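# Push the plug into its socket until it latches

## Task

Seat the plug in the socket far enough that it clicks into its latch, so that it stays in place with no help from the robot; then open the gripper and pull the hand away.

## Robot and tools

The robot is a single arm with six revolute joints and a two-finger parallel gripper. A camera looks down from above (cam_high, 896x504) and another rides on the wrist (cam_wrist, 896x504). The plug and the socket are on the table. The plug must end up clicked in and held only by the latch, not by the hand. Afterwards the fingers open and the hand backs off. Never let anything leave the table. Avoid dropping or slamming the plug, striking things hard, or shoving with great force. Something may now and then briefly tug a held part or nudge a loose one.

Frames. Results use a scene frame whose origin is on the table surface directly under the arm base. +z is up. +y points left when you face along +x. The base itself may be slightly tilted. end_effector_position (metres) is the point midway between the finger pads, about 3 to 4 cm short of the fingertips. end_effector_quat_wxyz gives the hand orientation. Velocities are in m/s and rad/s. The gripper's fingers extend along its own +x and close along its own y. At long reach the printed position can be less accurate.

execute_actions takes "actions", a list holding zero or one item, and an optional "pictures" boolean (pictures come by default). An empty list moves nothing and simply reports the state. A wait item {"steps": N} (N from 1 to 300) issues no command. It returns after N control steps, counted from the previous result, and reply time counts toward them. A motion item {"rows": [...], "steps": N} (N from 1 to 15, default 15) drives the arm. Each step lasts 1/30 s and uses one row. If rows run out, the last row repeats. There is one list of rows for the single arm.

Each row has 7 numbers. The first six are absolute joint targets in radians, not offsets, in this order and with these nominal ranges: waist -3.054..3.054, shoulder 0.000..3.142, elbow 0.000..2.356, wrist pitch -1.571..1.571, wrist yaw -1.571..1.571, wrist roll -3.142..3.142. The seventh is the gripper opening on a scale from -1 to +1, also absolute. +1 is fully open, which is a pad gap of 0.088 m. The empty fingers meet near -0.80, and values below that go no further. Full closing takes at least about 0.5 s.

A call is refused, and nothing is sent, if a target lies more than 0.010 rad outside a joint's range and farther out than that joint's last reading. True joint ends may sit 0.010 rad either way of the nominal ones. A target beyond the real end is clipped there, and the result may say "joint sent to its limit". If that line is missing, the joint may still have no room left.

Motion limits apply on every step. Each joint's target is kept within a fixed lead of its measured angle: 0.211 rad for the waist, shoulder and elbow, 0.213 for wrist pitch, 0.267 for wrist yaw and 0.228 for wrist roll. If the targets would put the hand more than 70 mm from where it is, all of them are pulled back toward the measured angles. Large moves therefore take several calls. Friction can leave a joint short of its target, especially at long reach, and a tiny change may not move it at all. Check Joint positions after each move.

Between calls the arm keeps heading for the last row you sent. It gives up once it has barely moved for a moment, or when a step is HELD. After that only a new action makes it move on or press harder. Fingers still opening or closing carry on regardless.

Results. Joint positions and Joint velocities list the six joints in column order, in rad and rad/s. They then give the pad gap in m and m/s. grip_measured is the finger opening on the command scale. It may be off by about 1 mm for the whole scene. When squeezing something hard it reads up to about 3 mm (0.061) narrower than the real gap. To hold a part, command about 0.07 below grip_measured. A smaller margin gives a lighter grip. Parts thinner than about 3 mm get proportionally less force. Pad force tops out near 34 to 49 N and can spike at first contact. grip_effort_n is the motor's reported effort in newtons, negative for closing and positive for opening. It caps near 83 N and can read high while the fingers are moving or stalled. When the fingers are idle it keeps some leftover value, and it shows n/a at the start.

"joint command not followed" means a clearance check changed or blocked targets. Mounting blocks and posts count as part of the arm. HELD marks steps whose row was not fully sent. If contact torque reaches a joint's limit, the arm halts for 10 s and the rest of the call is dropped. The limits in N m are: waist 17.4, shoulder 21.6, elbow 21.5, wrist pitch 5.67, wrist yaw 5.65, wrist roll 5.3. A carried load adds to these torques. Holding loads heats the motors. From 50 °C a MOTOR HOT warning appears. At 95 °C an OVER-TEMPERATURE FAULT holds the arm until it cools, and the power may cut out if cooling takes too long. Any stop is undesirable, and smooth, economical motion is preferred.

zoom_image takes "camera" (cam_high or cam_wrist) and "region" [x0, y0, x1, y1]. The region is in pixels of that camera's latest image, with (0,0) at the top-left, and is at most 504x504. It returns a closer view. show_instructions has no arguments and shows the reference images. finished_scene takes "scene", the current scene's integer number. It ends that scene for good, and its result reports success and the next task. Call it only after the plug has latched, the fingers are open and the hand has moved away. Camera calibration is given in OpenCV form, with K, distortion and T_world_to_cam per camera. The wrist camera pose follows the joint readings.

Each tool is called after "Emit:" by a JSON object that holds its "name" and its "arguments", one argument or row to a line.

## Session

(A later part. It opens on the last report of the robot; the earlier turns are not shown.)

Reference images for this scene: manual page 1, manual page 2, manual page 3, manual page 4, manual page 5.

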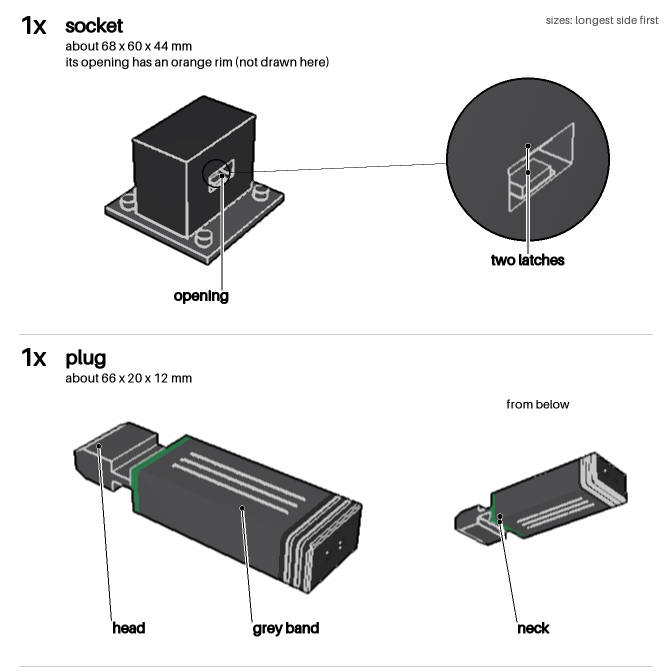

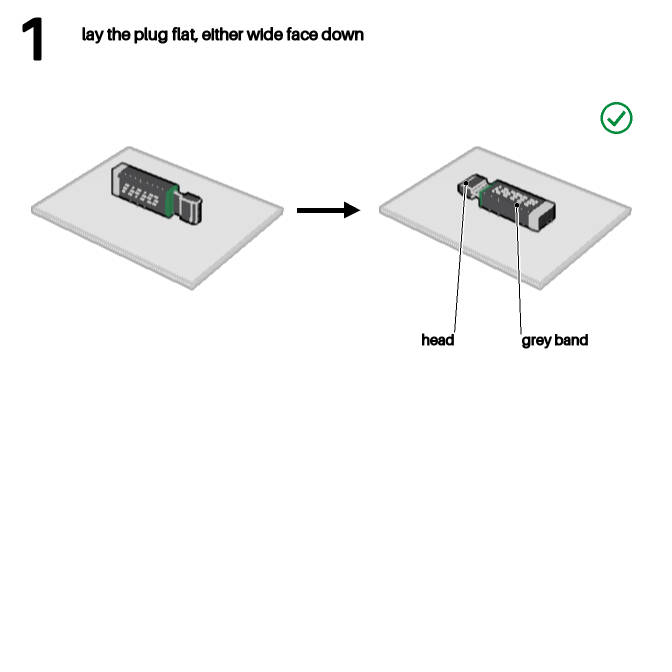

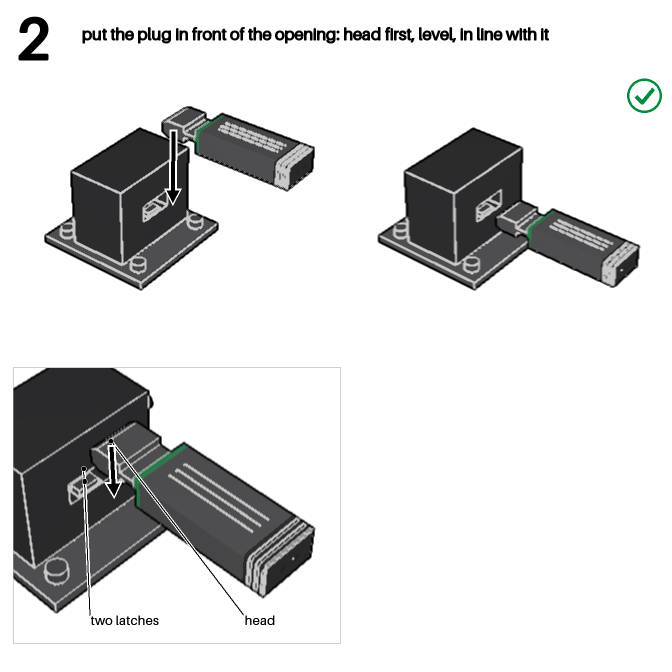

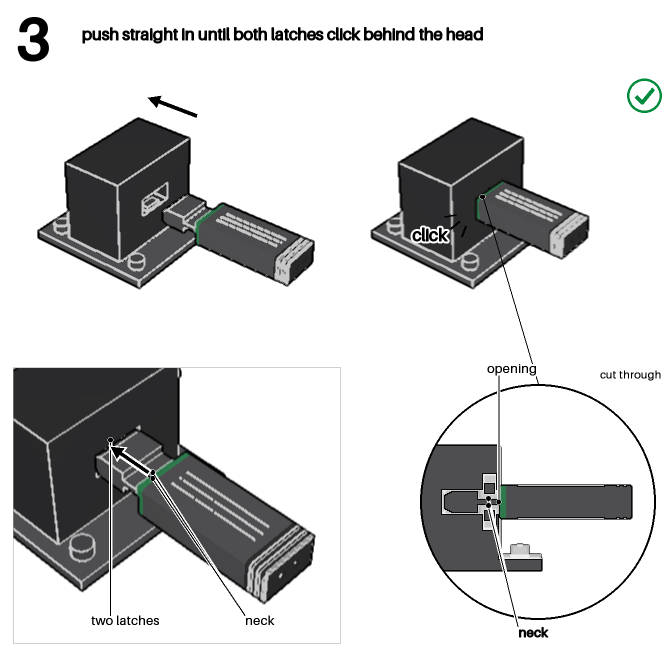

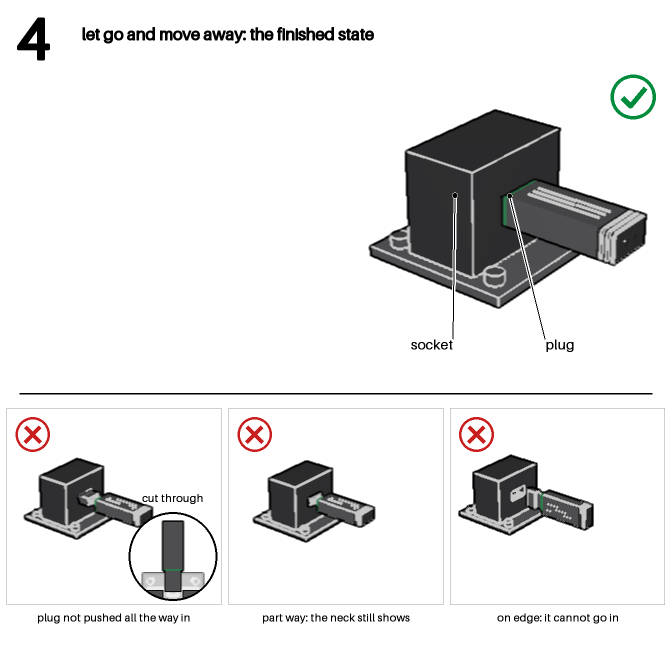

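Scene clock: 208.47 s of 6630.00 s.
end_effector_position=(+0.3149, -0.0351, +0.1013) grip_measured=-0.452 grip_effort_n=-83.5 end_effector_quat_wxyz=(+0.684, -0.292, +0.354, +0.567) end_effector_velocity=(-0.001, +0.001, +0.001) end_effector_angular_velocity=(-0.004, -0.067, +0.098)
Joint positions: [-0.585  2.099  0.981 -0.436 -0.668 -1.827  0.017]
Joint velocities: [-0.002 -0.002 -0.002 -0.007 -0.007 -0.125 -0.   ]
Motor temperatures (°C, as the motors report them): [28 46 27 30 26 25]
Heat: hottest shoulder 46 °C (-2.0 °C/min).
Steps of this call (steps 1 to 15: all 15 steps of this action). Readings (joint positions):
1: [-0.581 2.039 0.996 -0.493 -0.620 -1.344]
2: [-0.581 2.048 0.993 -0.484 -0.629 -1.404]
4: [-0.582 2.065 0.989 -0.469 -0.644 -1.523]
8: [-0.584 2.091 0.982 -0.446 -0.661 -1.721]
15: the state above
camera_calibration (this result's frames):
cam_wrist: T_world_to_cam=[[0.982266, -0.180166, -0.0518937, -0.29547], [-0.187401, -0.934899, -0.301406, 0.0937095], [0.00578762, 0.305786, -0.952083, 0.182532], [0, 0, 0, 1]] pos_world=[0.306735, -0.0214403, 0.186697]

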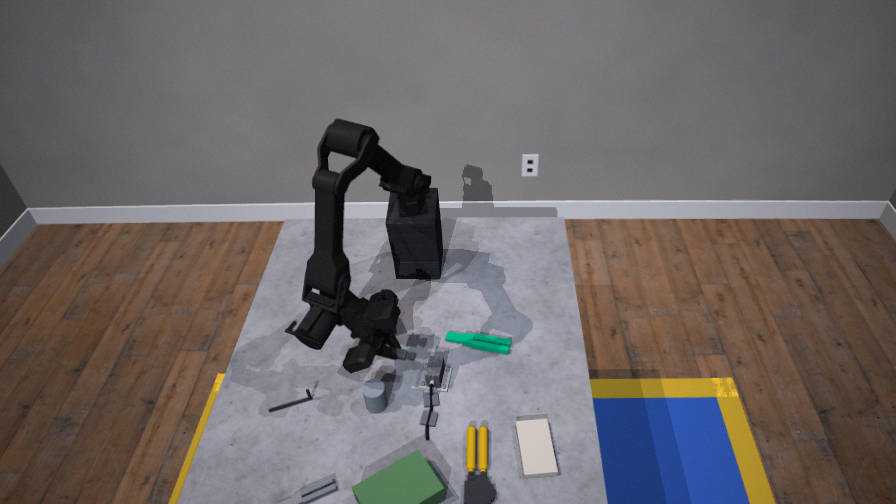

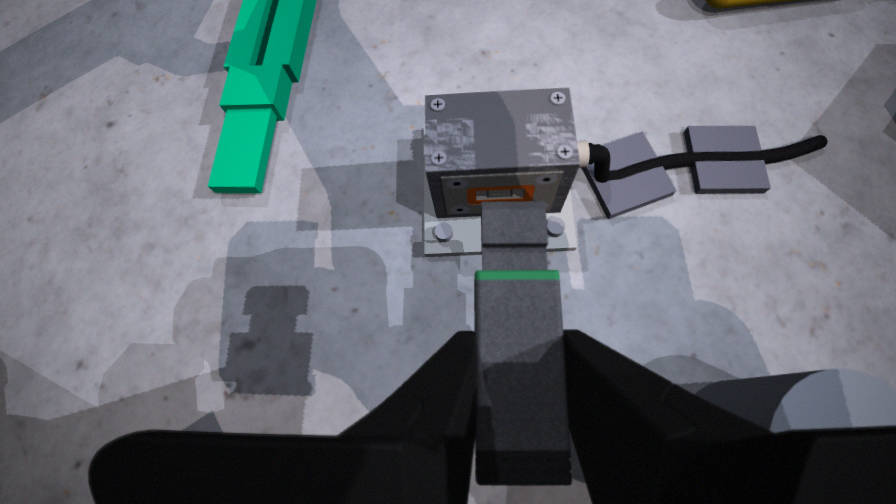

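Emit:
{"name": "execute_actions", "arguments": {
  "actions": [
    {"rows":[[-0.582,2.125,0.985,-0.428,-0.668,-1.835,-0.55],[-0.578,2.137,0.989,-0.418,-0.667,-1.833,-0.55],[-0.573,2.15,0.993,-0.407,-0.666,-1.831,-0.55],[-0.568,2.164,0.997,-0.395,-0.665,-1.829,-0.55],[-0.563,2.178,1.001,-0.383,-0.664,-1.827,-0.55],[-0.558,2.192,1.005,-0.371,-0.663,-1.825,-0.55],[-0.553,2.206,1.009,-0.359,-0.662,-1.823,-0.55],[-0.548,2.22,1.013,-0.347,-0.661,-1.82,-0.55],[-0.543,2.233,1.017,-0.336,-0.66,-1.817,-0.55],[-0.538,2.245,1.021,-0.326,-0.66,-1.815,-0.55],[-0.533,2.256,1.024,-0.317,-0.659,-1.813,-0.55],[-0.529,2.265,1.027,-0.309,-0.659,-1.811,-0.55],[-0.526,2.272,1.029,-0.303,-0.658,-1.809,-0.55],[-0.524,2.277,1.031,-0.3,-0.658,-1.808,-0.55]],"steps":15}
  ],
  "pictures": false
}}

Emit:
{"name": "execute_actions", "arguments": {
  "actions": [
    {"steps":10}
  ]
}}

Emit:
{"name": "zoom_image", "arguments": {
  "camera": "cam_wrist",
  "region": [400, 60, 640, 300]
}}

Scene clock: 223.00 s of 6630.00 s.
end_effector_position=(+0.3205, -0.0222, +0.0608) grip_measured=-0.452 grip_effort_n=-83.5 end_effector_quat_wxyz=(+0.672, -0.300, +0.347, +0.582) end_effector_velocity=(-0.005, +0.029, -0.049) end_effector_angular_velocity=(+0.039, +0.058, +0.051)
Joint positions: [-0.532  2.246  1.019 -0.314 -0.661 -1.814  0.017]
Joint velocities: [ 0.085  0.188  0.051  0.095 -0.007  0.037 -0.   ]
Motor temperatures (°C, as the motors report them): [28 43 26 30 26 25]
Heat: hottest shoulder 43 °C (-6.1 °C/min).
Steps of this call (steps 1 to 15: the robot went on to your last target; steps 16 to 160: nothing new was sent; then 8.70 s passed at rest; steps 161 to 175: all 15 steps of this action). Readings (joint positions):
161: [-0.590 2.102 0.976 -0.433 -0.671 -1.837]
162: [-0.589 2.105 0.976 -0.431 -0.671 -1.837]
164: [-0.583 2.119 0.981 -0.417 -0.670 -1.837]
168: [-0.564 2.168 0.997 -0.377 -0.666 -1.829]
175: the state above

Scene clock: 223.33 s of 6630.00 s.
end_effector_position=(+0.3221, -0.0213, +0.0576) grip_measured=-0.452 grip_effort_n=-83.5 end_effector_quat_wxyz=(+0.671, -0.302, +0.346, +0.582) end_effector_velocity=(-0.004, +0.001, -0.001) end_effector_angular_velocity=(+0.010, +0.001, +0.014)
Joint positions: [-0.527  2.258  1.024 -0.302 -0.66  -1.811  0.017]
Joint velocities: [-0.002  0.007 -0.002 -0.007 -0.007 -0.022  0.   ]
Motor temperatures (°C, as the motors report them): [28 43 26 30 26 25]
Heat: hottest shoulder 43 °C (-6.0 °C/min).
Steps of this call (steps 1 to 10: the robot went on to your last target). Readings (joint positions):
1: [-0.529 2.251 1.020 -0.311 -0.661 -1.813]
2: [-0.528 2.255 1.020 -0.309 -0.661 -1.813]
4: [-0.527 2.257 1.021 -0.306 -0.661 -1.812]
8: [-0.527 2.258 1.024 -0.303 -0.660 -1.811]
10: the state above
camera_calibration (this result's frames):
cam_wrist: T_world_to_cam=[[0.989875, -0.1343, -0.0459471, -0.30416], [-0.141912, -0.943085, -0.300752, 0.0798747], [-0.00294092, 0.304228, -0.952595, 0.139494], [0, 0, 0, 1]] pos_world=[0.312825, -0.00795798, 0.142928]

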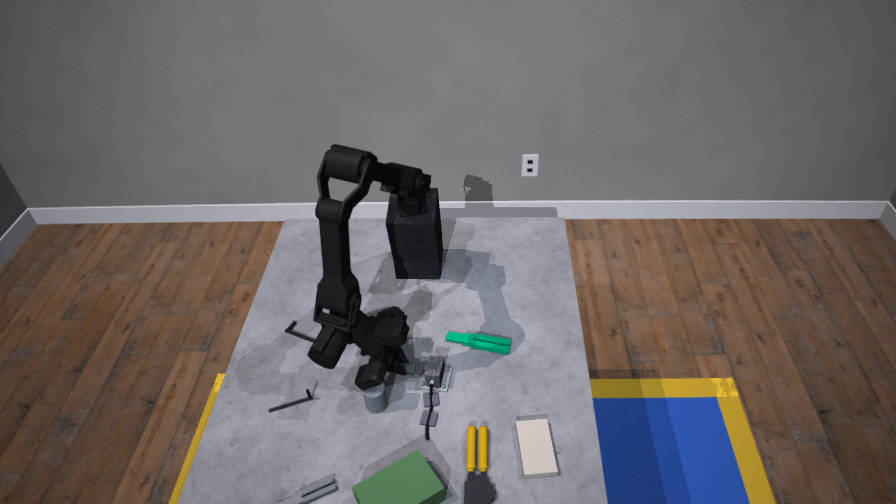

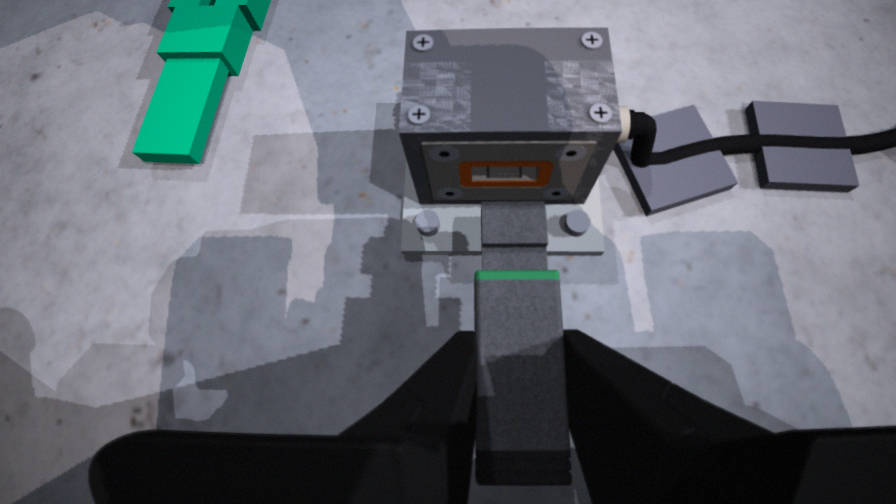

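Region (400, 60, 640, 300) of cam_wrist's 896x504 image, scaled by 2.100, with more detail than that image has.

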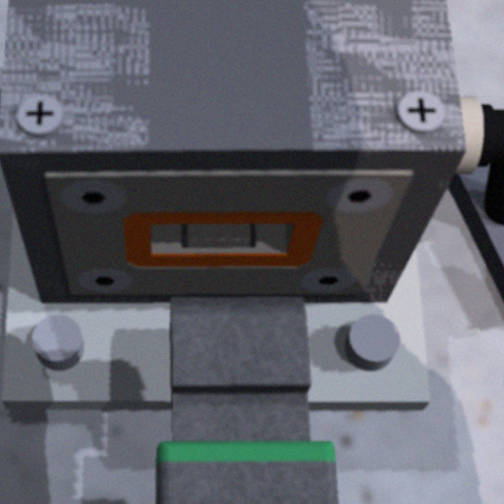

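Emit:
{"name": "execute_actions", "arguments": {
  "actions": [
    {"rows":[[-0.523,2.255,1.018,-0.298,-0.658,-1.808,-0.55],[-0.521,2.248,1.014,-0.295,-0.658,-1.806,-0.55],[-0.519,2.246,1.011,-0.292,-0.658,-1.804,-0.55],[-0.517,2.244,1.008,-0.289,-0.658,-1.802,-0.55],[-0.515,2.243,1.005,-0.286,-0.658,-1.8,-0.55],[-0.513,2.242,1.003,-0.283,-0.658,-1.798,-0.55],[-0.511,2.24,1.0,-0.28,-0.658,-1.795,-0.55],[-0.509,2.239,0.998,-0.277,-0.658,-1.793,-0.55],[-0.507,2.238,0.996,-0.275,-0.658,-1.791,-0.55]],"steps":15}
  ]
}}

Emit:
{"name": "zoom_image", "arguments": {
  "camera": "cam_wrist",
  "region": [450, 160, 580, 290]
}}

Scene clock: 241.83 s of 6630.00 s.
end_effector_position=(+0.3204, -0.0149, +0.0575) grip_measured=-0.452 grip_effort_n=-83.5 end_effector_quat_wxyz=(+0.670, -0.303, +0.344, +0.583) end_effector_velocity=(+0.002, -0.002, +0.003) end_effector_angular_velocity=(-0.012, -0.010, -0.007)
Joint positions: [-0.51   2.251  1.005 -0.278 -0.66  -1.795  0.017]
Joint velocities: [-0.002 -0.017 -0.007  0.007  0.007  0.007 -0.   ]
Motor temperatures (°C, as the motors report them): [28 41 26 29 26 25]
Heat: hottest shoulder 41 °C (-6.1 °C/min).
Steps of this call (steps 1 to 30: the robot went on to your last target; steps 31 to 90: nothing new was sent; then 15.00 s passed at rest; steps 91 to 105: all 15 steps of this action). Readings (joint positions):
91: [-0.527 2.259 1.024 -0.302 -0.660 -1.811]
92: [-0.527 2.259 1.024 -0.301 -0.660 -1.811]
94: [-0.525 2.259 1.023 -0.296 -0.660 -1.808]
98: [-0.518 2.256 1.013 -0.287 -0.660 -1.801]
105: the state above
camera_calibration (this result's frames):
cam_wrist: T_world_to_cam=[[0.990441, -0.130538, -0.044572, -0.301872], [-0.137912, -0.94339, -0.301656, 0.0844091], [-0.00267113, 0.304919, -0.952374, 0.137345], [0, 0, 0, 1]] pos_world=[0.310994, -0.00165433, 0.142811]

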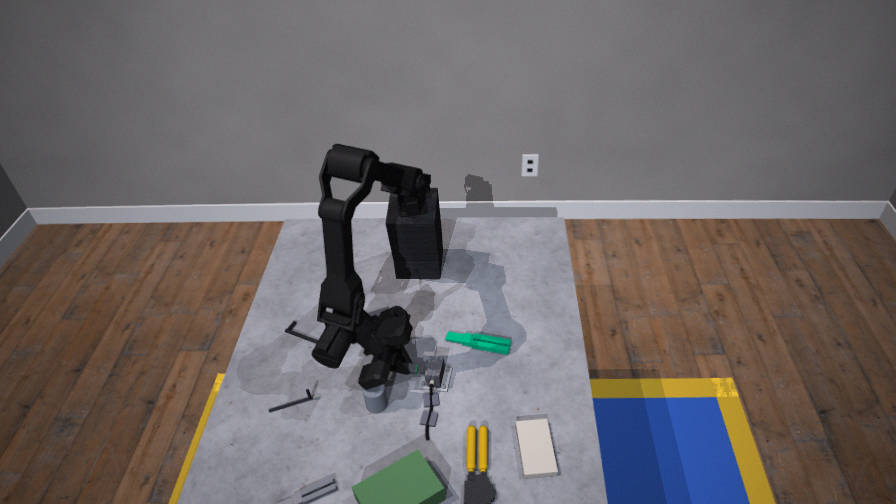

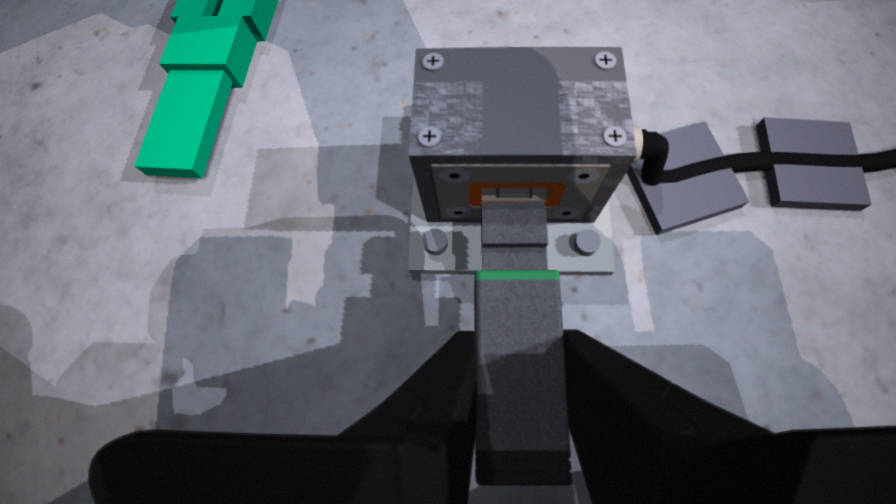

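Region (450, 160, 580, 290) of cam_wrist's 896x504 image, scaled by 3.877, with more detail than that image has.

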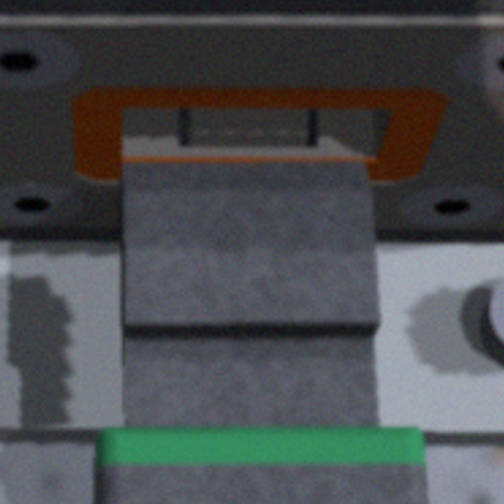

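Emit:
{"name": "execute_actions", "arguments": {
  "actions": [
    {"rows":[[-0.513,2.255,1.01,-0.282,-0.663,-1.798,-0.55],[-0.515,2.262,1.013,-0.286,-0.666,-1.801,-0.55],[-0.517,2.266,1.015,-0.29,-0.669,-1.804,-0.55],[-0.519,2.268,1.017,-0.294,-0.672,-1.807,-0.55],[-0.52,2.269,1.019,-0.298,-0.675,-1.809,-0.55],[-0.521,2.27,1.021,-0.302,-0.678,-1.812,-0.55],[-0.522,2.271,1.023,-0.305,-0.682,-1.814,-0.55],[-0.523,2.272,1.024,-0.308,-0.685,-1.816,-0.55]],"steps":15}
  ]
}}

Emit:
{"name": "zoom_image", "arguments": {
  "camera": "cam_wrist",
  "region": [450, 160, 580, 290]
}}

Scene clock: 269.03 s of 6630.00 s.
end_effector_position=(+0.3211, -0.0159, +0.0603) grip_measured=-0.452 grip_effort_n=-83.5 end_effector_quat_wxyz=(+0.674, -0.296, +0.337, +0.587) end_effector_velocity=(-0.001, +0.000, -0.002) end_effector_angular_velocity=(+0.007, -0.004, +0.002)
Joint positions: [-0.521  2.254  1.017 -0.305 -0.683 -1.813  0.017]
Joint velocities: [-0.002  0.007 -0.002  0.007 -0.007 -0.007 -0.   ]
Motor temperatures (°C, as the motors report them): [28 45 26 29 26 25]
Heat: hottest shoulder 45 °C (-1.0 °C/min).
Steps of this call (steps 1 to 15: the robot went on to your last target; steps 16 to 90: nothing new was sent; then 23.70 s passed at rest; steps 91 to 105: all 15 steps of this action). Readings (joint positions):
91: [-0.510 2.250 1.004 -0.277 -0.660 -1.794]
92: [-0.510 2.250 1.004 -0.277 -0.660 -1.794]
94: [-0.511 2.250 1.005 -0.284 -0.664 -1.797]
98: [-0.517 2.251 1.012 -0.297 -0.676 -1.807]
105: the state above
camera_calibration (this result's frames):
cam_wrist: T_world_to_cam=[[0.990529, -0.129389, -0.0459426, -0.30247], [-0.137299, -0.936217, -0.323492, 0.0856638], [-0.00115584, 0.326736, -0.945115, 0.139748], [0, 0, 0, 1]] pos_world=[0.311528, -0.00459722, 0.145894]

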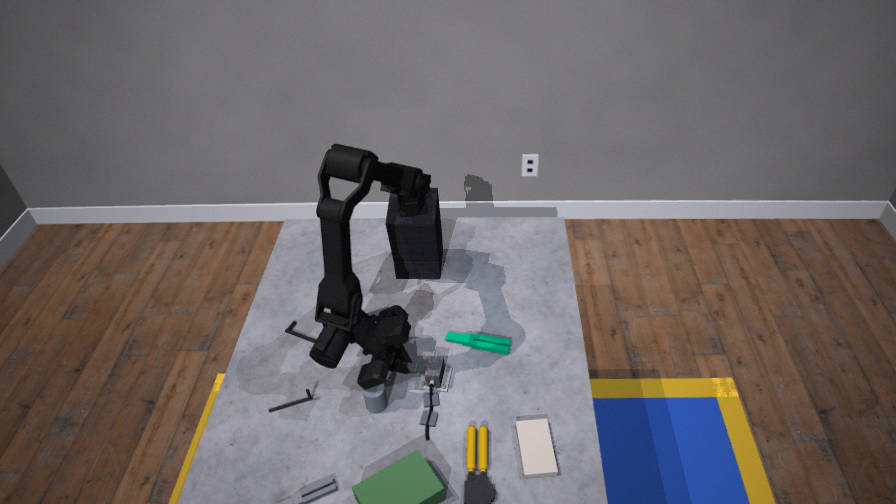

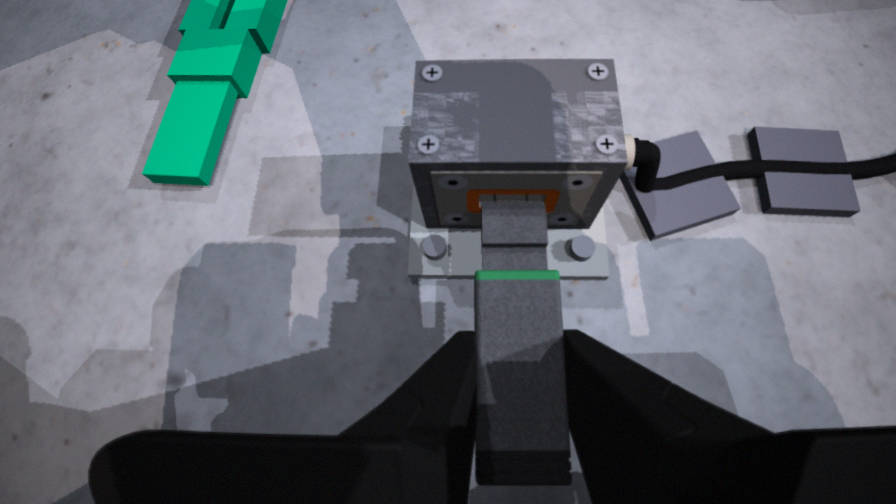

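Region (450, 160, 580, 290) of cam_wrist's 896x504 image, scaled by 3.877, with more detail than that image has.

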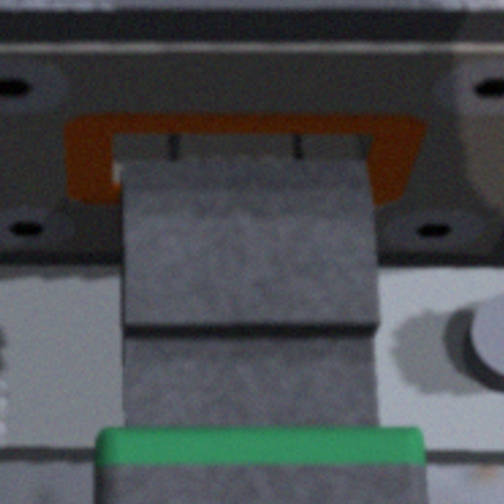

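Emit:
{"name": "execute_actions", "arguments": {
  "actions": [
    {"rows":[[-0.519,2.255,1.014,-0.303,-0.683,-1.811,-0.55],[-0.517,2.246,1.009,-0.301,-0.683,-1.809,-0.55],[-0.515,2.243,1.007,-0.299,-0.683,-1.806,-0.55],[-0.513,2.242,1.006,-0.297,-0.683,-1.804,-0.55],[-0.511,2.241,1.005,-0.295,-0.683,-1.801,-0.55],[-0.509,2.24,1.004,-0.293,-0.683,-1.799,-0.55],[-0.507,2.24,1.002,-0.29,-0.683,-1.796,-0.55],[-0.505,2.239,1.001,-0.288,-0.683,-1.794,-0.55],[-0.503,2.238,1.0,-0.286,-0.683,-1.791,-0.55]],"steps":15}
  ]
}}

Emit:
{"name": "zoom_image", "arguments": {
  "camera": "cam_wrist",
  "region": [450, 160, 580, 290]
}}

Scene clock: 275.43 s of 6630.00 s.
end_effector_position=(+0.3210, -0.0120, +0.0595) grip_measured=-0.452 grip_effort_n=-83.5 end_effector_quat_wxyz=(+0.674, -0.296, +0.338, +0.587) end_effector_velocity=(-0.001, +0.000, -0.001) end_effector_angular_velocity=(-0.005, +0.013, -0.014)
Joint positions: [-0.508  2.252  1.009 -0.289 -0.681 -1.795  0.017]
Joint velocities: [ 0.002 -0.002 -0.007  0.007  0.007  0.022 -0.   ]
Motor temperatures (°C, as the motors report them): [28 44 26 29 26 25]
Heat: hottest shoulder 44 °C (+0.0 °C/min).
Steps of this call (steps 1 to 15: the robot went on to your last target; steps 16 to 90: nothing new was sent; then 2.90 s passed at rest; steps 91 to 105: all 15 steps of this action). Readings (joint positions):
91: [-0.521 2.254 1.017 -0.306 -0.684 -1.813]
92: [-0.521 2.254 1.017 -0.306 -0.684 -1.813]
94: [-0.520 2.254 1.017 -0.304 -0.684 -1.812]
98: [-0.514 2.254 1.014 -0.296 -0.684 -1.803]
105: the state above
camera_calibration (this result's frames):
cam_wrist: T_world_to_cam=[[0.990273, -0.130686, -0.0477511, -0.301763], [-0.139111, -0.936526, -0.321818, 0.0895412], [-0.00266297, 0.32533, -0.945597, 0.138175], [0, 0, 0, 1]] pos_world=[0.311652, -0.000531187, 0.145064]

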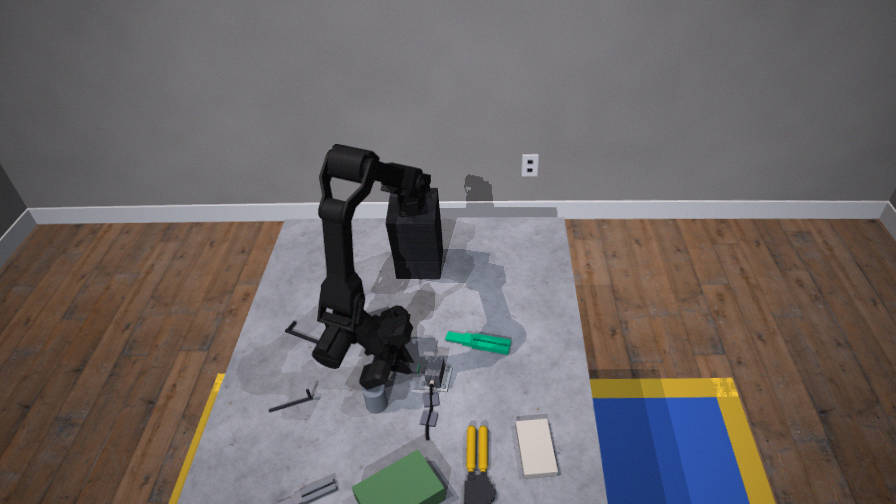

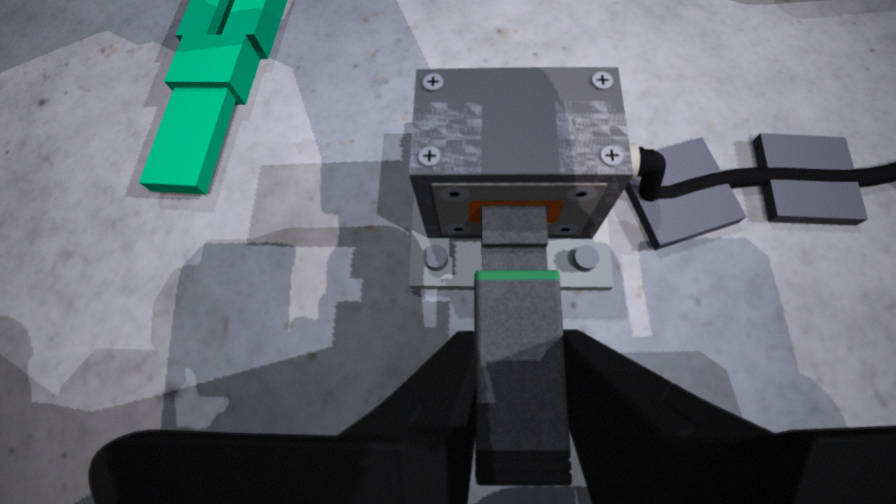

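Region (450, 160, 580, 290) of cam_wrist's 896x504 image, scaled by 3.877, with more detail than that image has.

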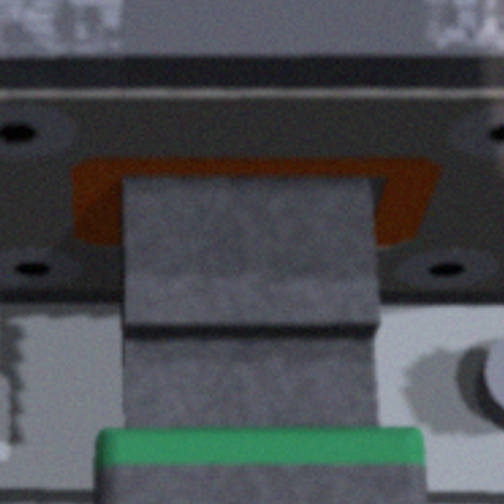

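Emit:
{"name": "execute_actions", "arguments": {
  "actions": [
    {"rows":[[-0.497,2.24,1.0,-0.286,-0.689,-1.791,-0.55],[-0.491,2.242,0.999,-0.286,-0.695,-1.79,-0.55],[-0.485,2.244,0.997,-0.286,-0.701,-1.789,-0.55],[-0.479,2.246,0.996,-0.286,-0.707,-1.788,-0.55],[-0.473,2.248,0.994,-0.286,-0.713,-1.787,-0.55],[-0.467,2.25,0.993,-0.286,-0.719,-1.786,-0.55],[-0.461,2.252,0.991,-0.286,-0.725,-1.785,-0.55],[-0.455,2.253,0.99,-0.286,-0.731,-1.784,-0.55],[-0.449,2.254,0.988,-0.286,-0.737,-1.783,-0.55],[-0.443,2.255,0.987,-0.286,-0.743,-1.782,-0.55],[-0.438,2.256,0.985,-0.286,-0.748,-1.781,-0.55],[-0.433,2.257,0.984,-0.286,-0.753,-1.78,-0.55],[-0.428,2.258,0.983,-0.286,-0.758,-1.779,-0.55]],"steps":15}
  ]
}}

Scene clock: 286.47 s of 6630.00 s.
end_effector_position=(+0.3196, -0.0102, +0.0587) grip_measured=-0.452 grip_effort_n=-83.5 end_effector_quat_wxyz=(+0.674, -0.293, +0.341, +0.586) end_effector_velocity=(-0.006, +0.004, -0.001) end_effector_angular_velocity=(+0.015, +0.023, -0.006)
Joint positions: [-0.504  2.252  1.002 -0.281 -0.679 -1.783  0.017]
Joint velocities: [ 0.002  0.002 -0.012 -0.007 -0.007  0.007  0.   ]
Motor temperatures (°C, as the motors report them): [28 45 26 29 26 25]
Heat: hottest shoulder 45 °C (+2.0 °C/min).
Steps of this call (steps 1 to 15: the robot went on to your last target; steps 16 to 90: nothing new was sent; then 7.53 s passed at rest; steps 91 to 105: all 15 steps of this action). Readings (joint positions):
91: [-0.508 2.252 1.008 -0.288 -0.681 -1.794]
92: [-0.507 2.252 1.008 -0.287 -0.680 -1.794]
94: [-0.506 2.252 1.008 -0.287 -0.679 -1.793]
98: [-0.505 2.252 1.005 -0.284 -0.679 -1.789]
105: the state above
camera_calibration (this result's frames):
cam_wrist: T_world_to_cam=[[0.989267, -0.135641, -0.0543314, -0.299489], [-0.145932, -0.935923, -0.320551, 0.0928495], [-0.00737001, 0.325039, -0.945672, 0.138359], [0, 0, 0, 1]] pos_world=[0.310844, 0.00130465, 0.144334]

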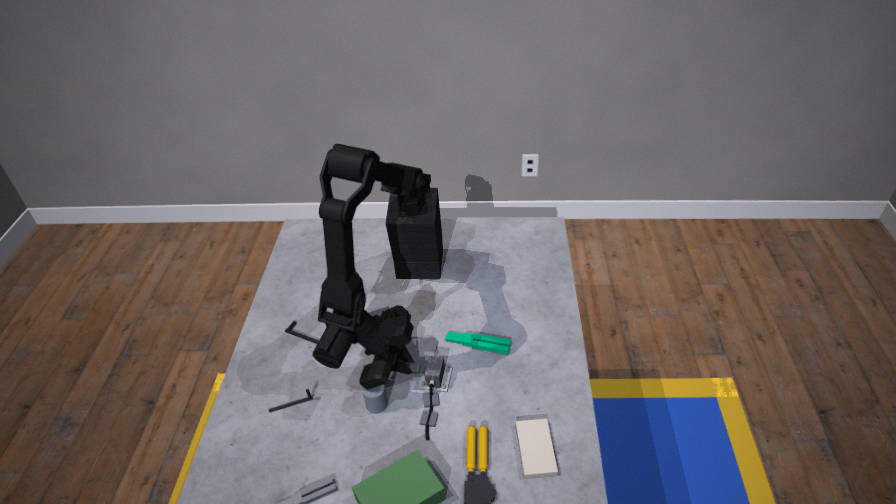

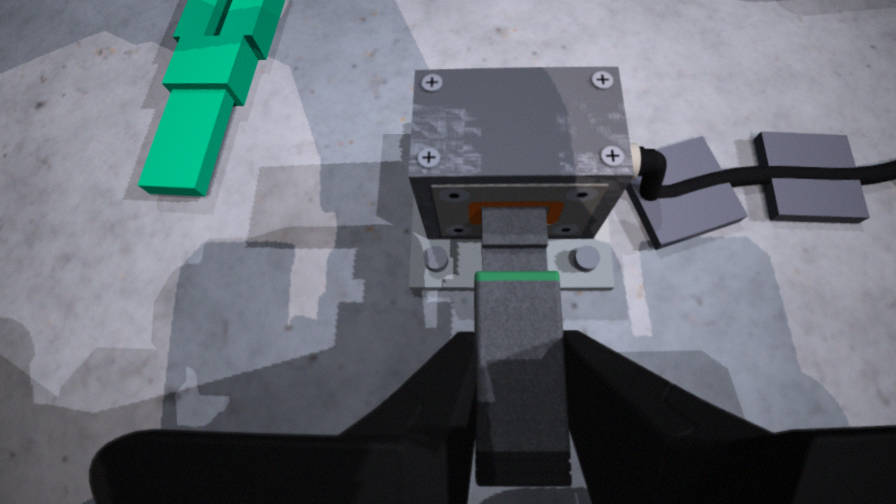

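Emit:
{"name": "execute_actions", "arguments": {
  "actions": []
}}

Scene clock: 297.17 s of 6630.00 s.
end_effector_position=(+0.3195, -0.0101, +0.0587) grip_measured=-0.452 grip_effort_n=-83.5 end_effector_quat_wxyz=(+0.674, -0.292, +0.342, +0.586) end_effector_velocity=(-0.002, +0.001, -0.000) end_effector_angular_velocity=(+0.010, +0.005, +0.002)
Joint positions: [-0.504  2.252  1.001 -0.28  -0.679 -1.782  0.017]
Joint velocities: [-0.002  0.002 -0.002 -0.007 -0.007 -0.007 -0.   ]
Motor temperatures (°C, as the motors report them): [30 44 26 29 31 25]
Heat: hottest shoulder 44 °C (+2.0 °C/min).
Steps of this call (steps 1 to 15: the robot went on to your last target; steps 16 to 90: nothing new was sent; then 7.70 s passed at rest). Readings (joint positions):
1: [-0.504 2.252 1.002 -0.280 -0.679 -1.782]
2: [-0.504 2.252 1.002 -0.280 -0.679 -1.782]
4: [-0.504 2.252 1.001 -0.280 -0.679 -1.782]
8: [-0.504 2.252 1.001 -0.280 -0.679 -1.782]
90: the state above
The arm was judged still, so your last target was given up. Only a new action makes it travel on or press farther. Fingers that are still opening or closing keep moving.
camera_calibration (this result's frames):
cam_wrist: T_world_to_cam=[[0.989105, -0.136575, -0.0549455, -0.299335], [-0.147018, -0.935636, -0.320892, 0.0932722], [-0.007583, 0.325474, -0.945521, 0.138397], [0, 0, 0, 1]] pos_world=[0.310836, 0.00134235, 0.144341]

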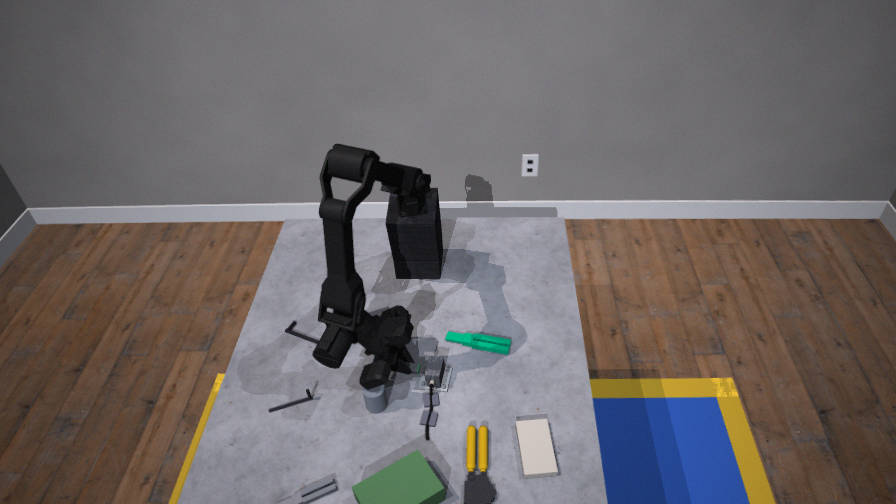

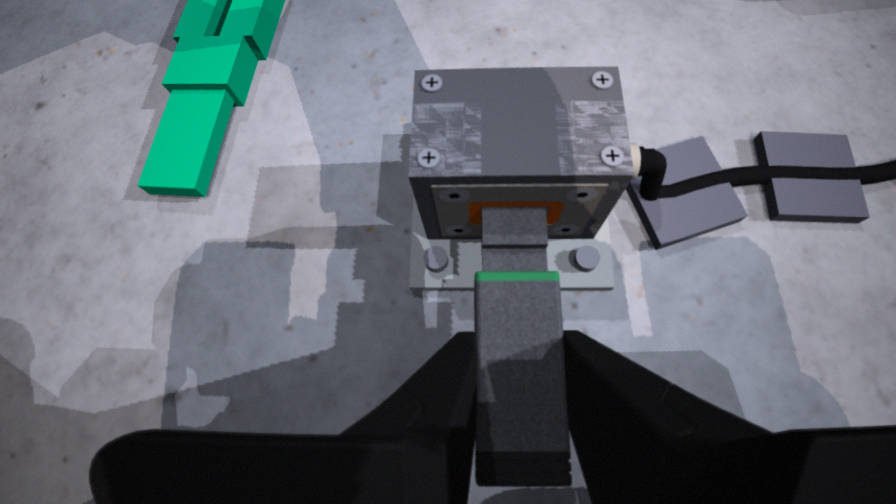

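Emit:
{"name": "show_instructions", "arguments": {

}}

Emit:
{"name": "zoom_image", "arguments": {
  "camera": "cam_wrist",
  "region": [420, 160, 620, 300]
}}

Reference images for this scene: manual page 1, manual page 2, manual page 3, manual page 4, manual page 5.

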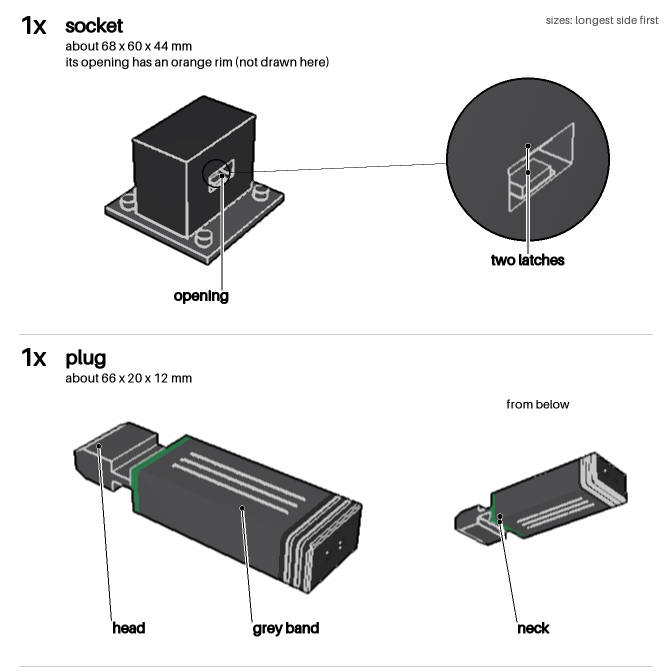

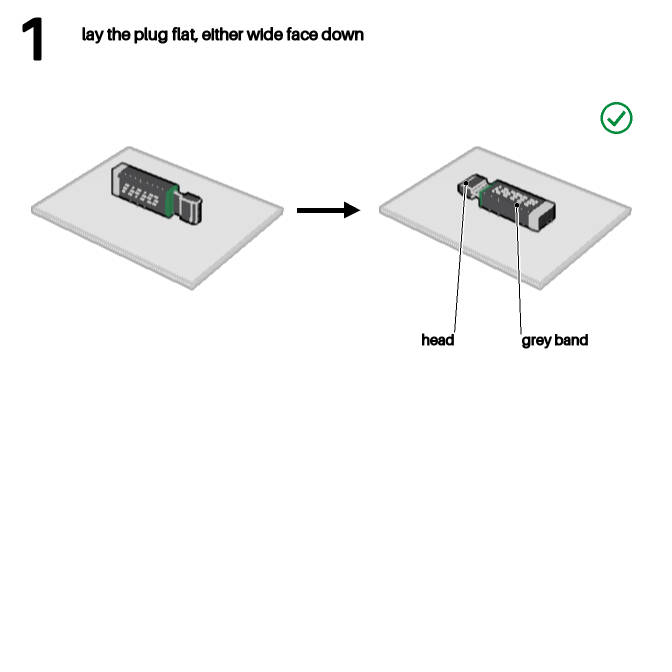

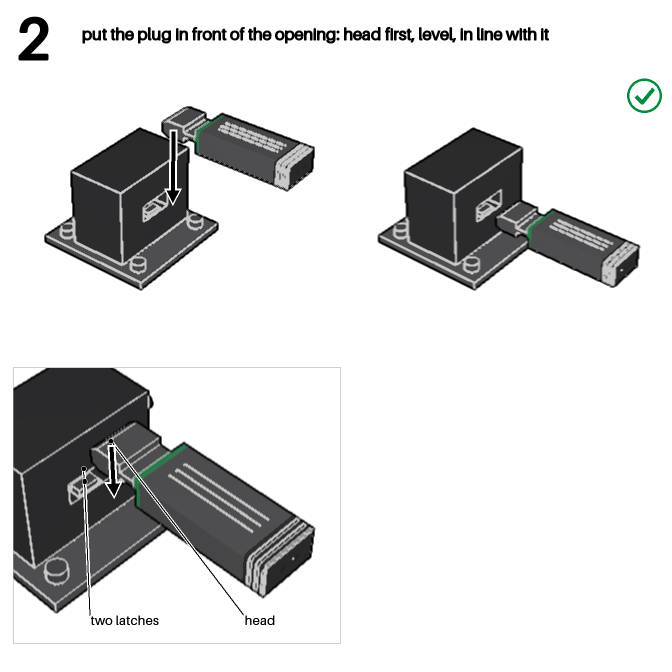

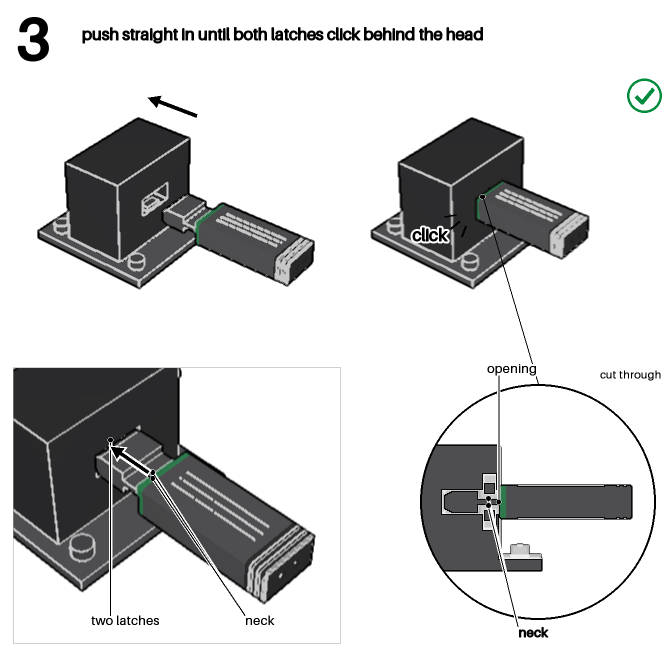

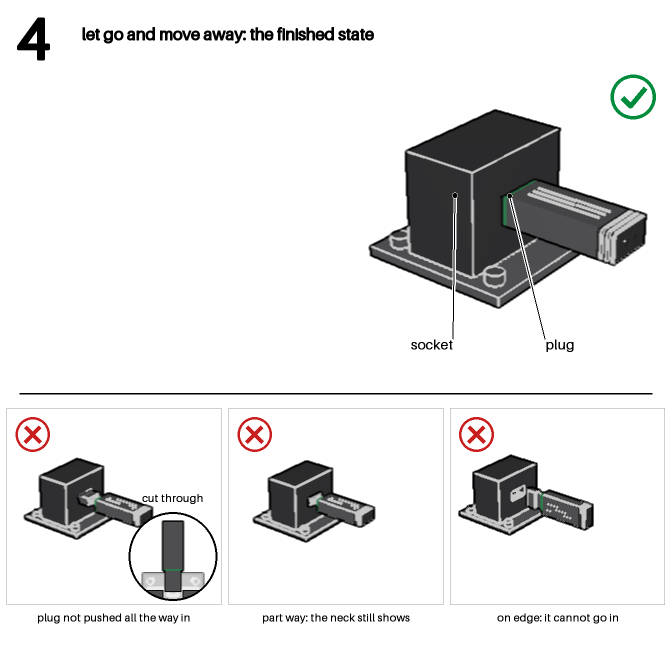

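Region (420, 160, 620, 300) of cam_wrist's 896x504 image, scaled by 2.520, with more detail than that image has; it fills the top 353 rows of this view, and the rest is white.

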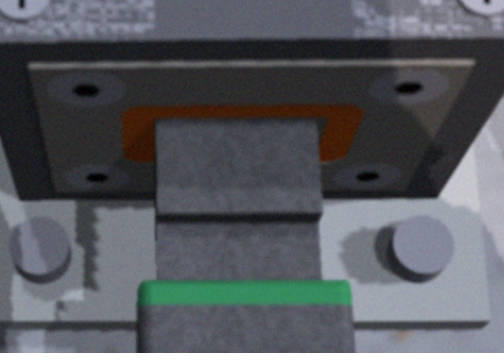

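Emit:
{"name": "execute_actions", "arguments": {
  "actions": [
    {"rows":[[-0.432,2.252,1.000,-0.286,-0.754,-1.785,-0.55],[-0.429,2.251,1.005,-0.287,-0.757,-1.787,-0.55],[-0.426,2.250,1.010,-0.288,-0.760,-1.788,-0.55],[-0.423,2.250,1.012,-0.288,-0.763,-1.788,-0.55],[-0.420,2.250,1.012,-0.288,-0.766,-1.788,-0.55],[-0.417,2.250,1.012,-0.288,-0.769,-1.788,-0.55],[-0.414,2.250,1.012,-0.288,-0.772,-1.788,-0.55],[-0.411,2.250,1.012,-0.288,-0.775,-1.788,-0.55],[-0.408,2.250,1.012,-0.288,-0.778,-1.788,-0.55],[-0.405,2.250,1.012,-0.288,-0.780,-1.788,-0.55]],"steps":15}
  ]
}}

Scene clock: 304.03 s of 6630.00 s.
end_effector_position=(+0.3213, -0.0101, +0.0590) grip_measured=-0.452 grip_effort_n=-83.5 end_effector_quat_wxyz=(+0.673, -0.296, +0.340, +0.587) end_effector_velocity=(-0.000, -0.002, +0.000) end_effector_angular_velocity=(-0.007, +0.000, +0.004)
Joint positions: [-0.501  2.252  1.008 -0.284 -0.676 -1.787  0.017]
Joint velocities: [-0.002 -0.002  0.002 -0.007  0.007 -0.007 -0.   ]
Motor temperatures (°C, as the motors report them): [31 44 26 29 33 25]
Heat: hottest shoulder 44 °C (+2.0 °C/min).
Steps of this call (steps 1 to 90: nothing new was sent; then 3.37 s passed at rest; steps 91 to 105: all 15 steps of this action). Readings (joint positions):
91: [-0.504 2.252 1.001 -0.280 -0.679 -1.782]
92: [-0.504 2.252 1.002 -0.280 -0.679 -1.782]
94: [-0.503 2.252 1.005 -0.281 -0.679 -1.783]
98: [-0.502 2.252 1.007 -0.283 -0.677 -1.786]
105: the state above
camera_calibration (this result's frames):
cam_wrist: T_world_to_cam=[[0.990345, -0.129418, -0.0496771, -0.301745], [-0.138521, -0.93774, -0.31852, 0.0907874], [-0.00536194, 0.322326, -0.946614, 0.138026], [0, 0, 0, 1]] pos_world=[0.312147, 0.00159453, 0.144585]

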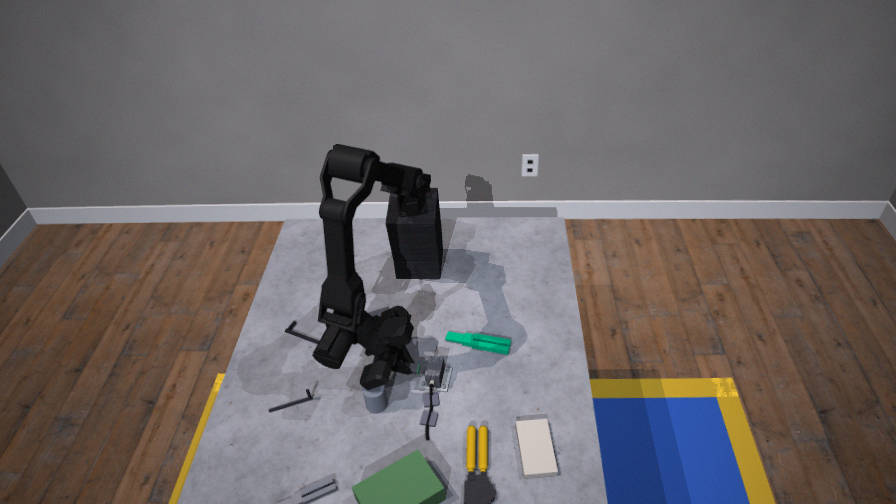

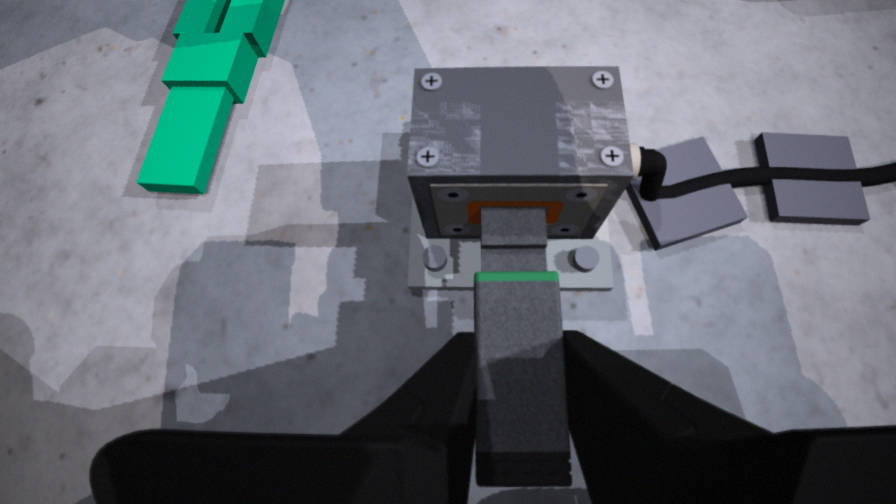

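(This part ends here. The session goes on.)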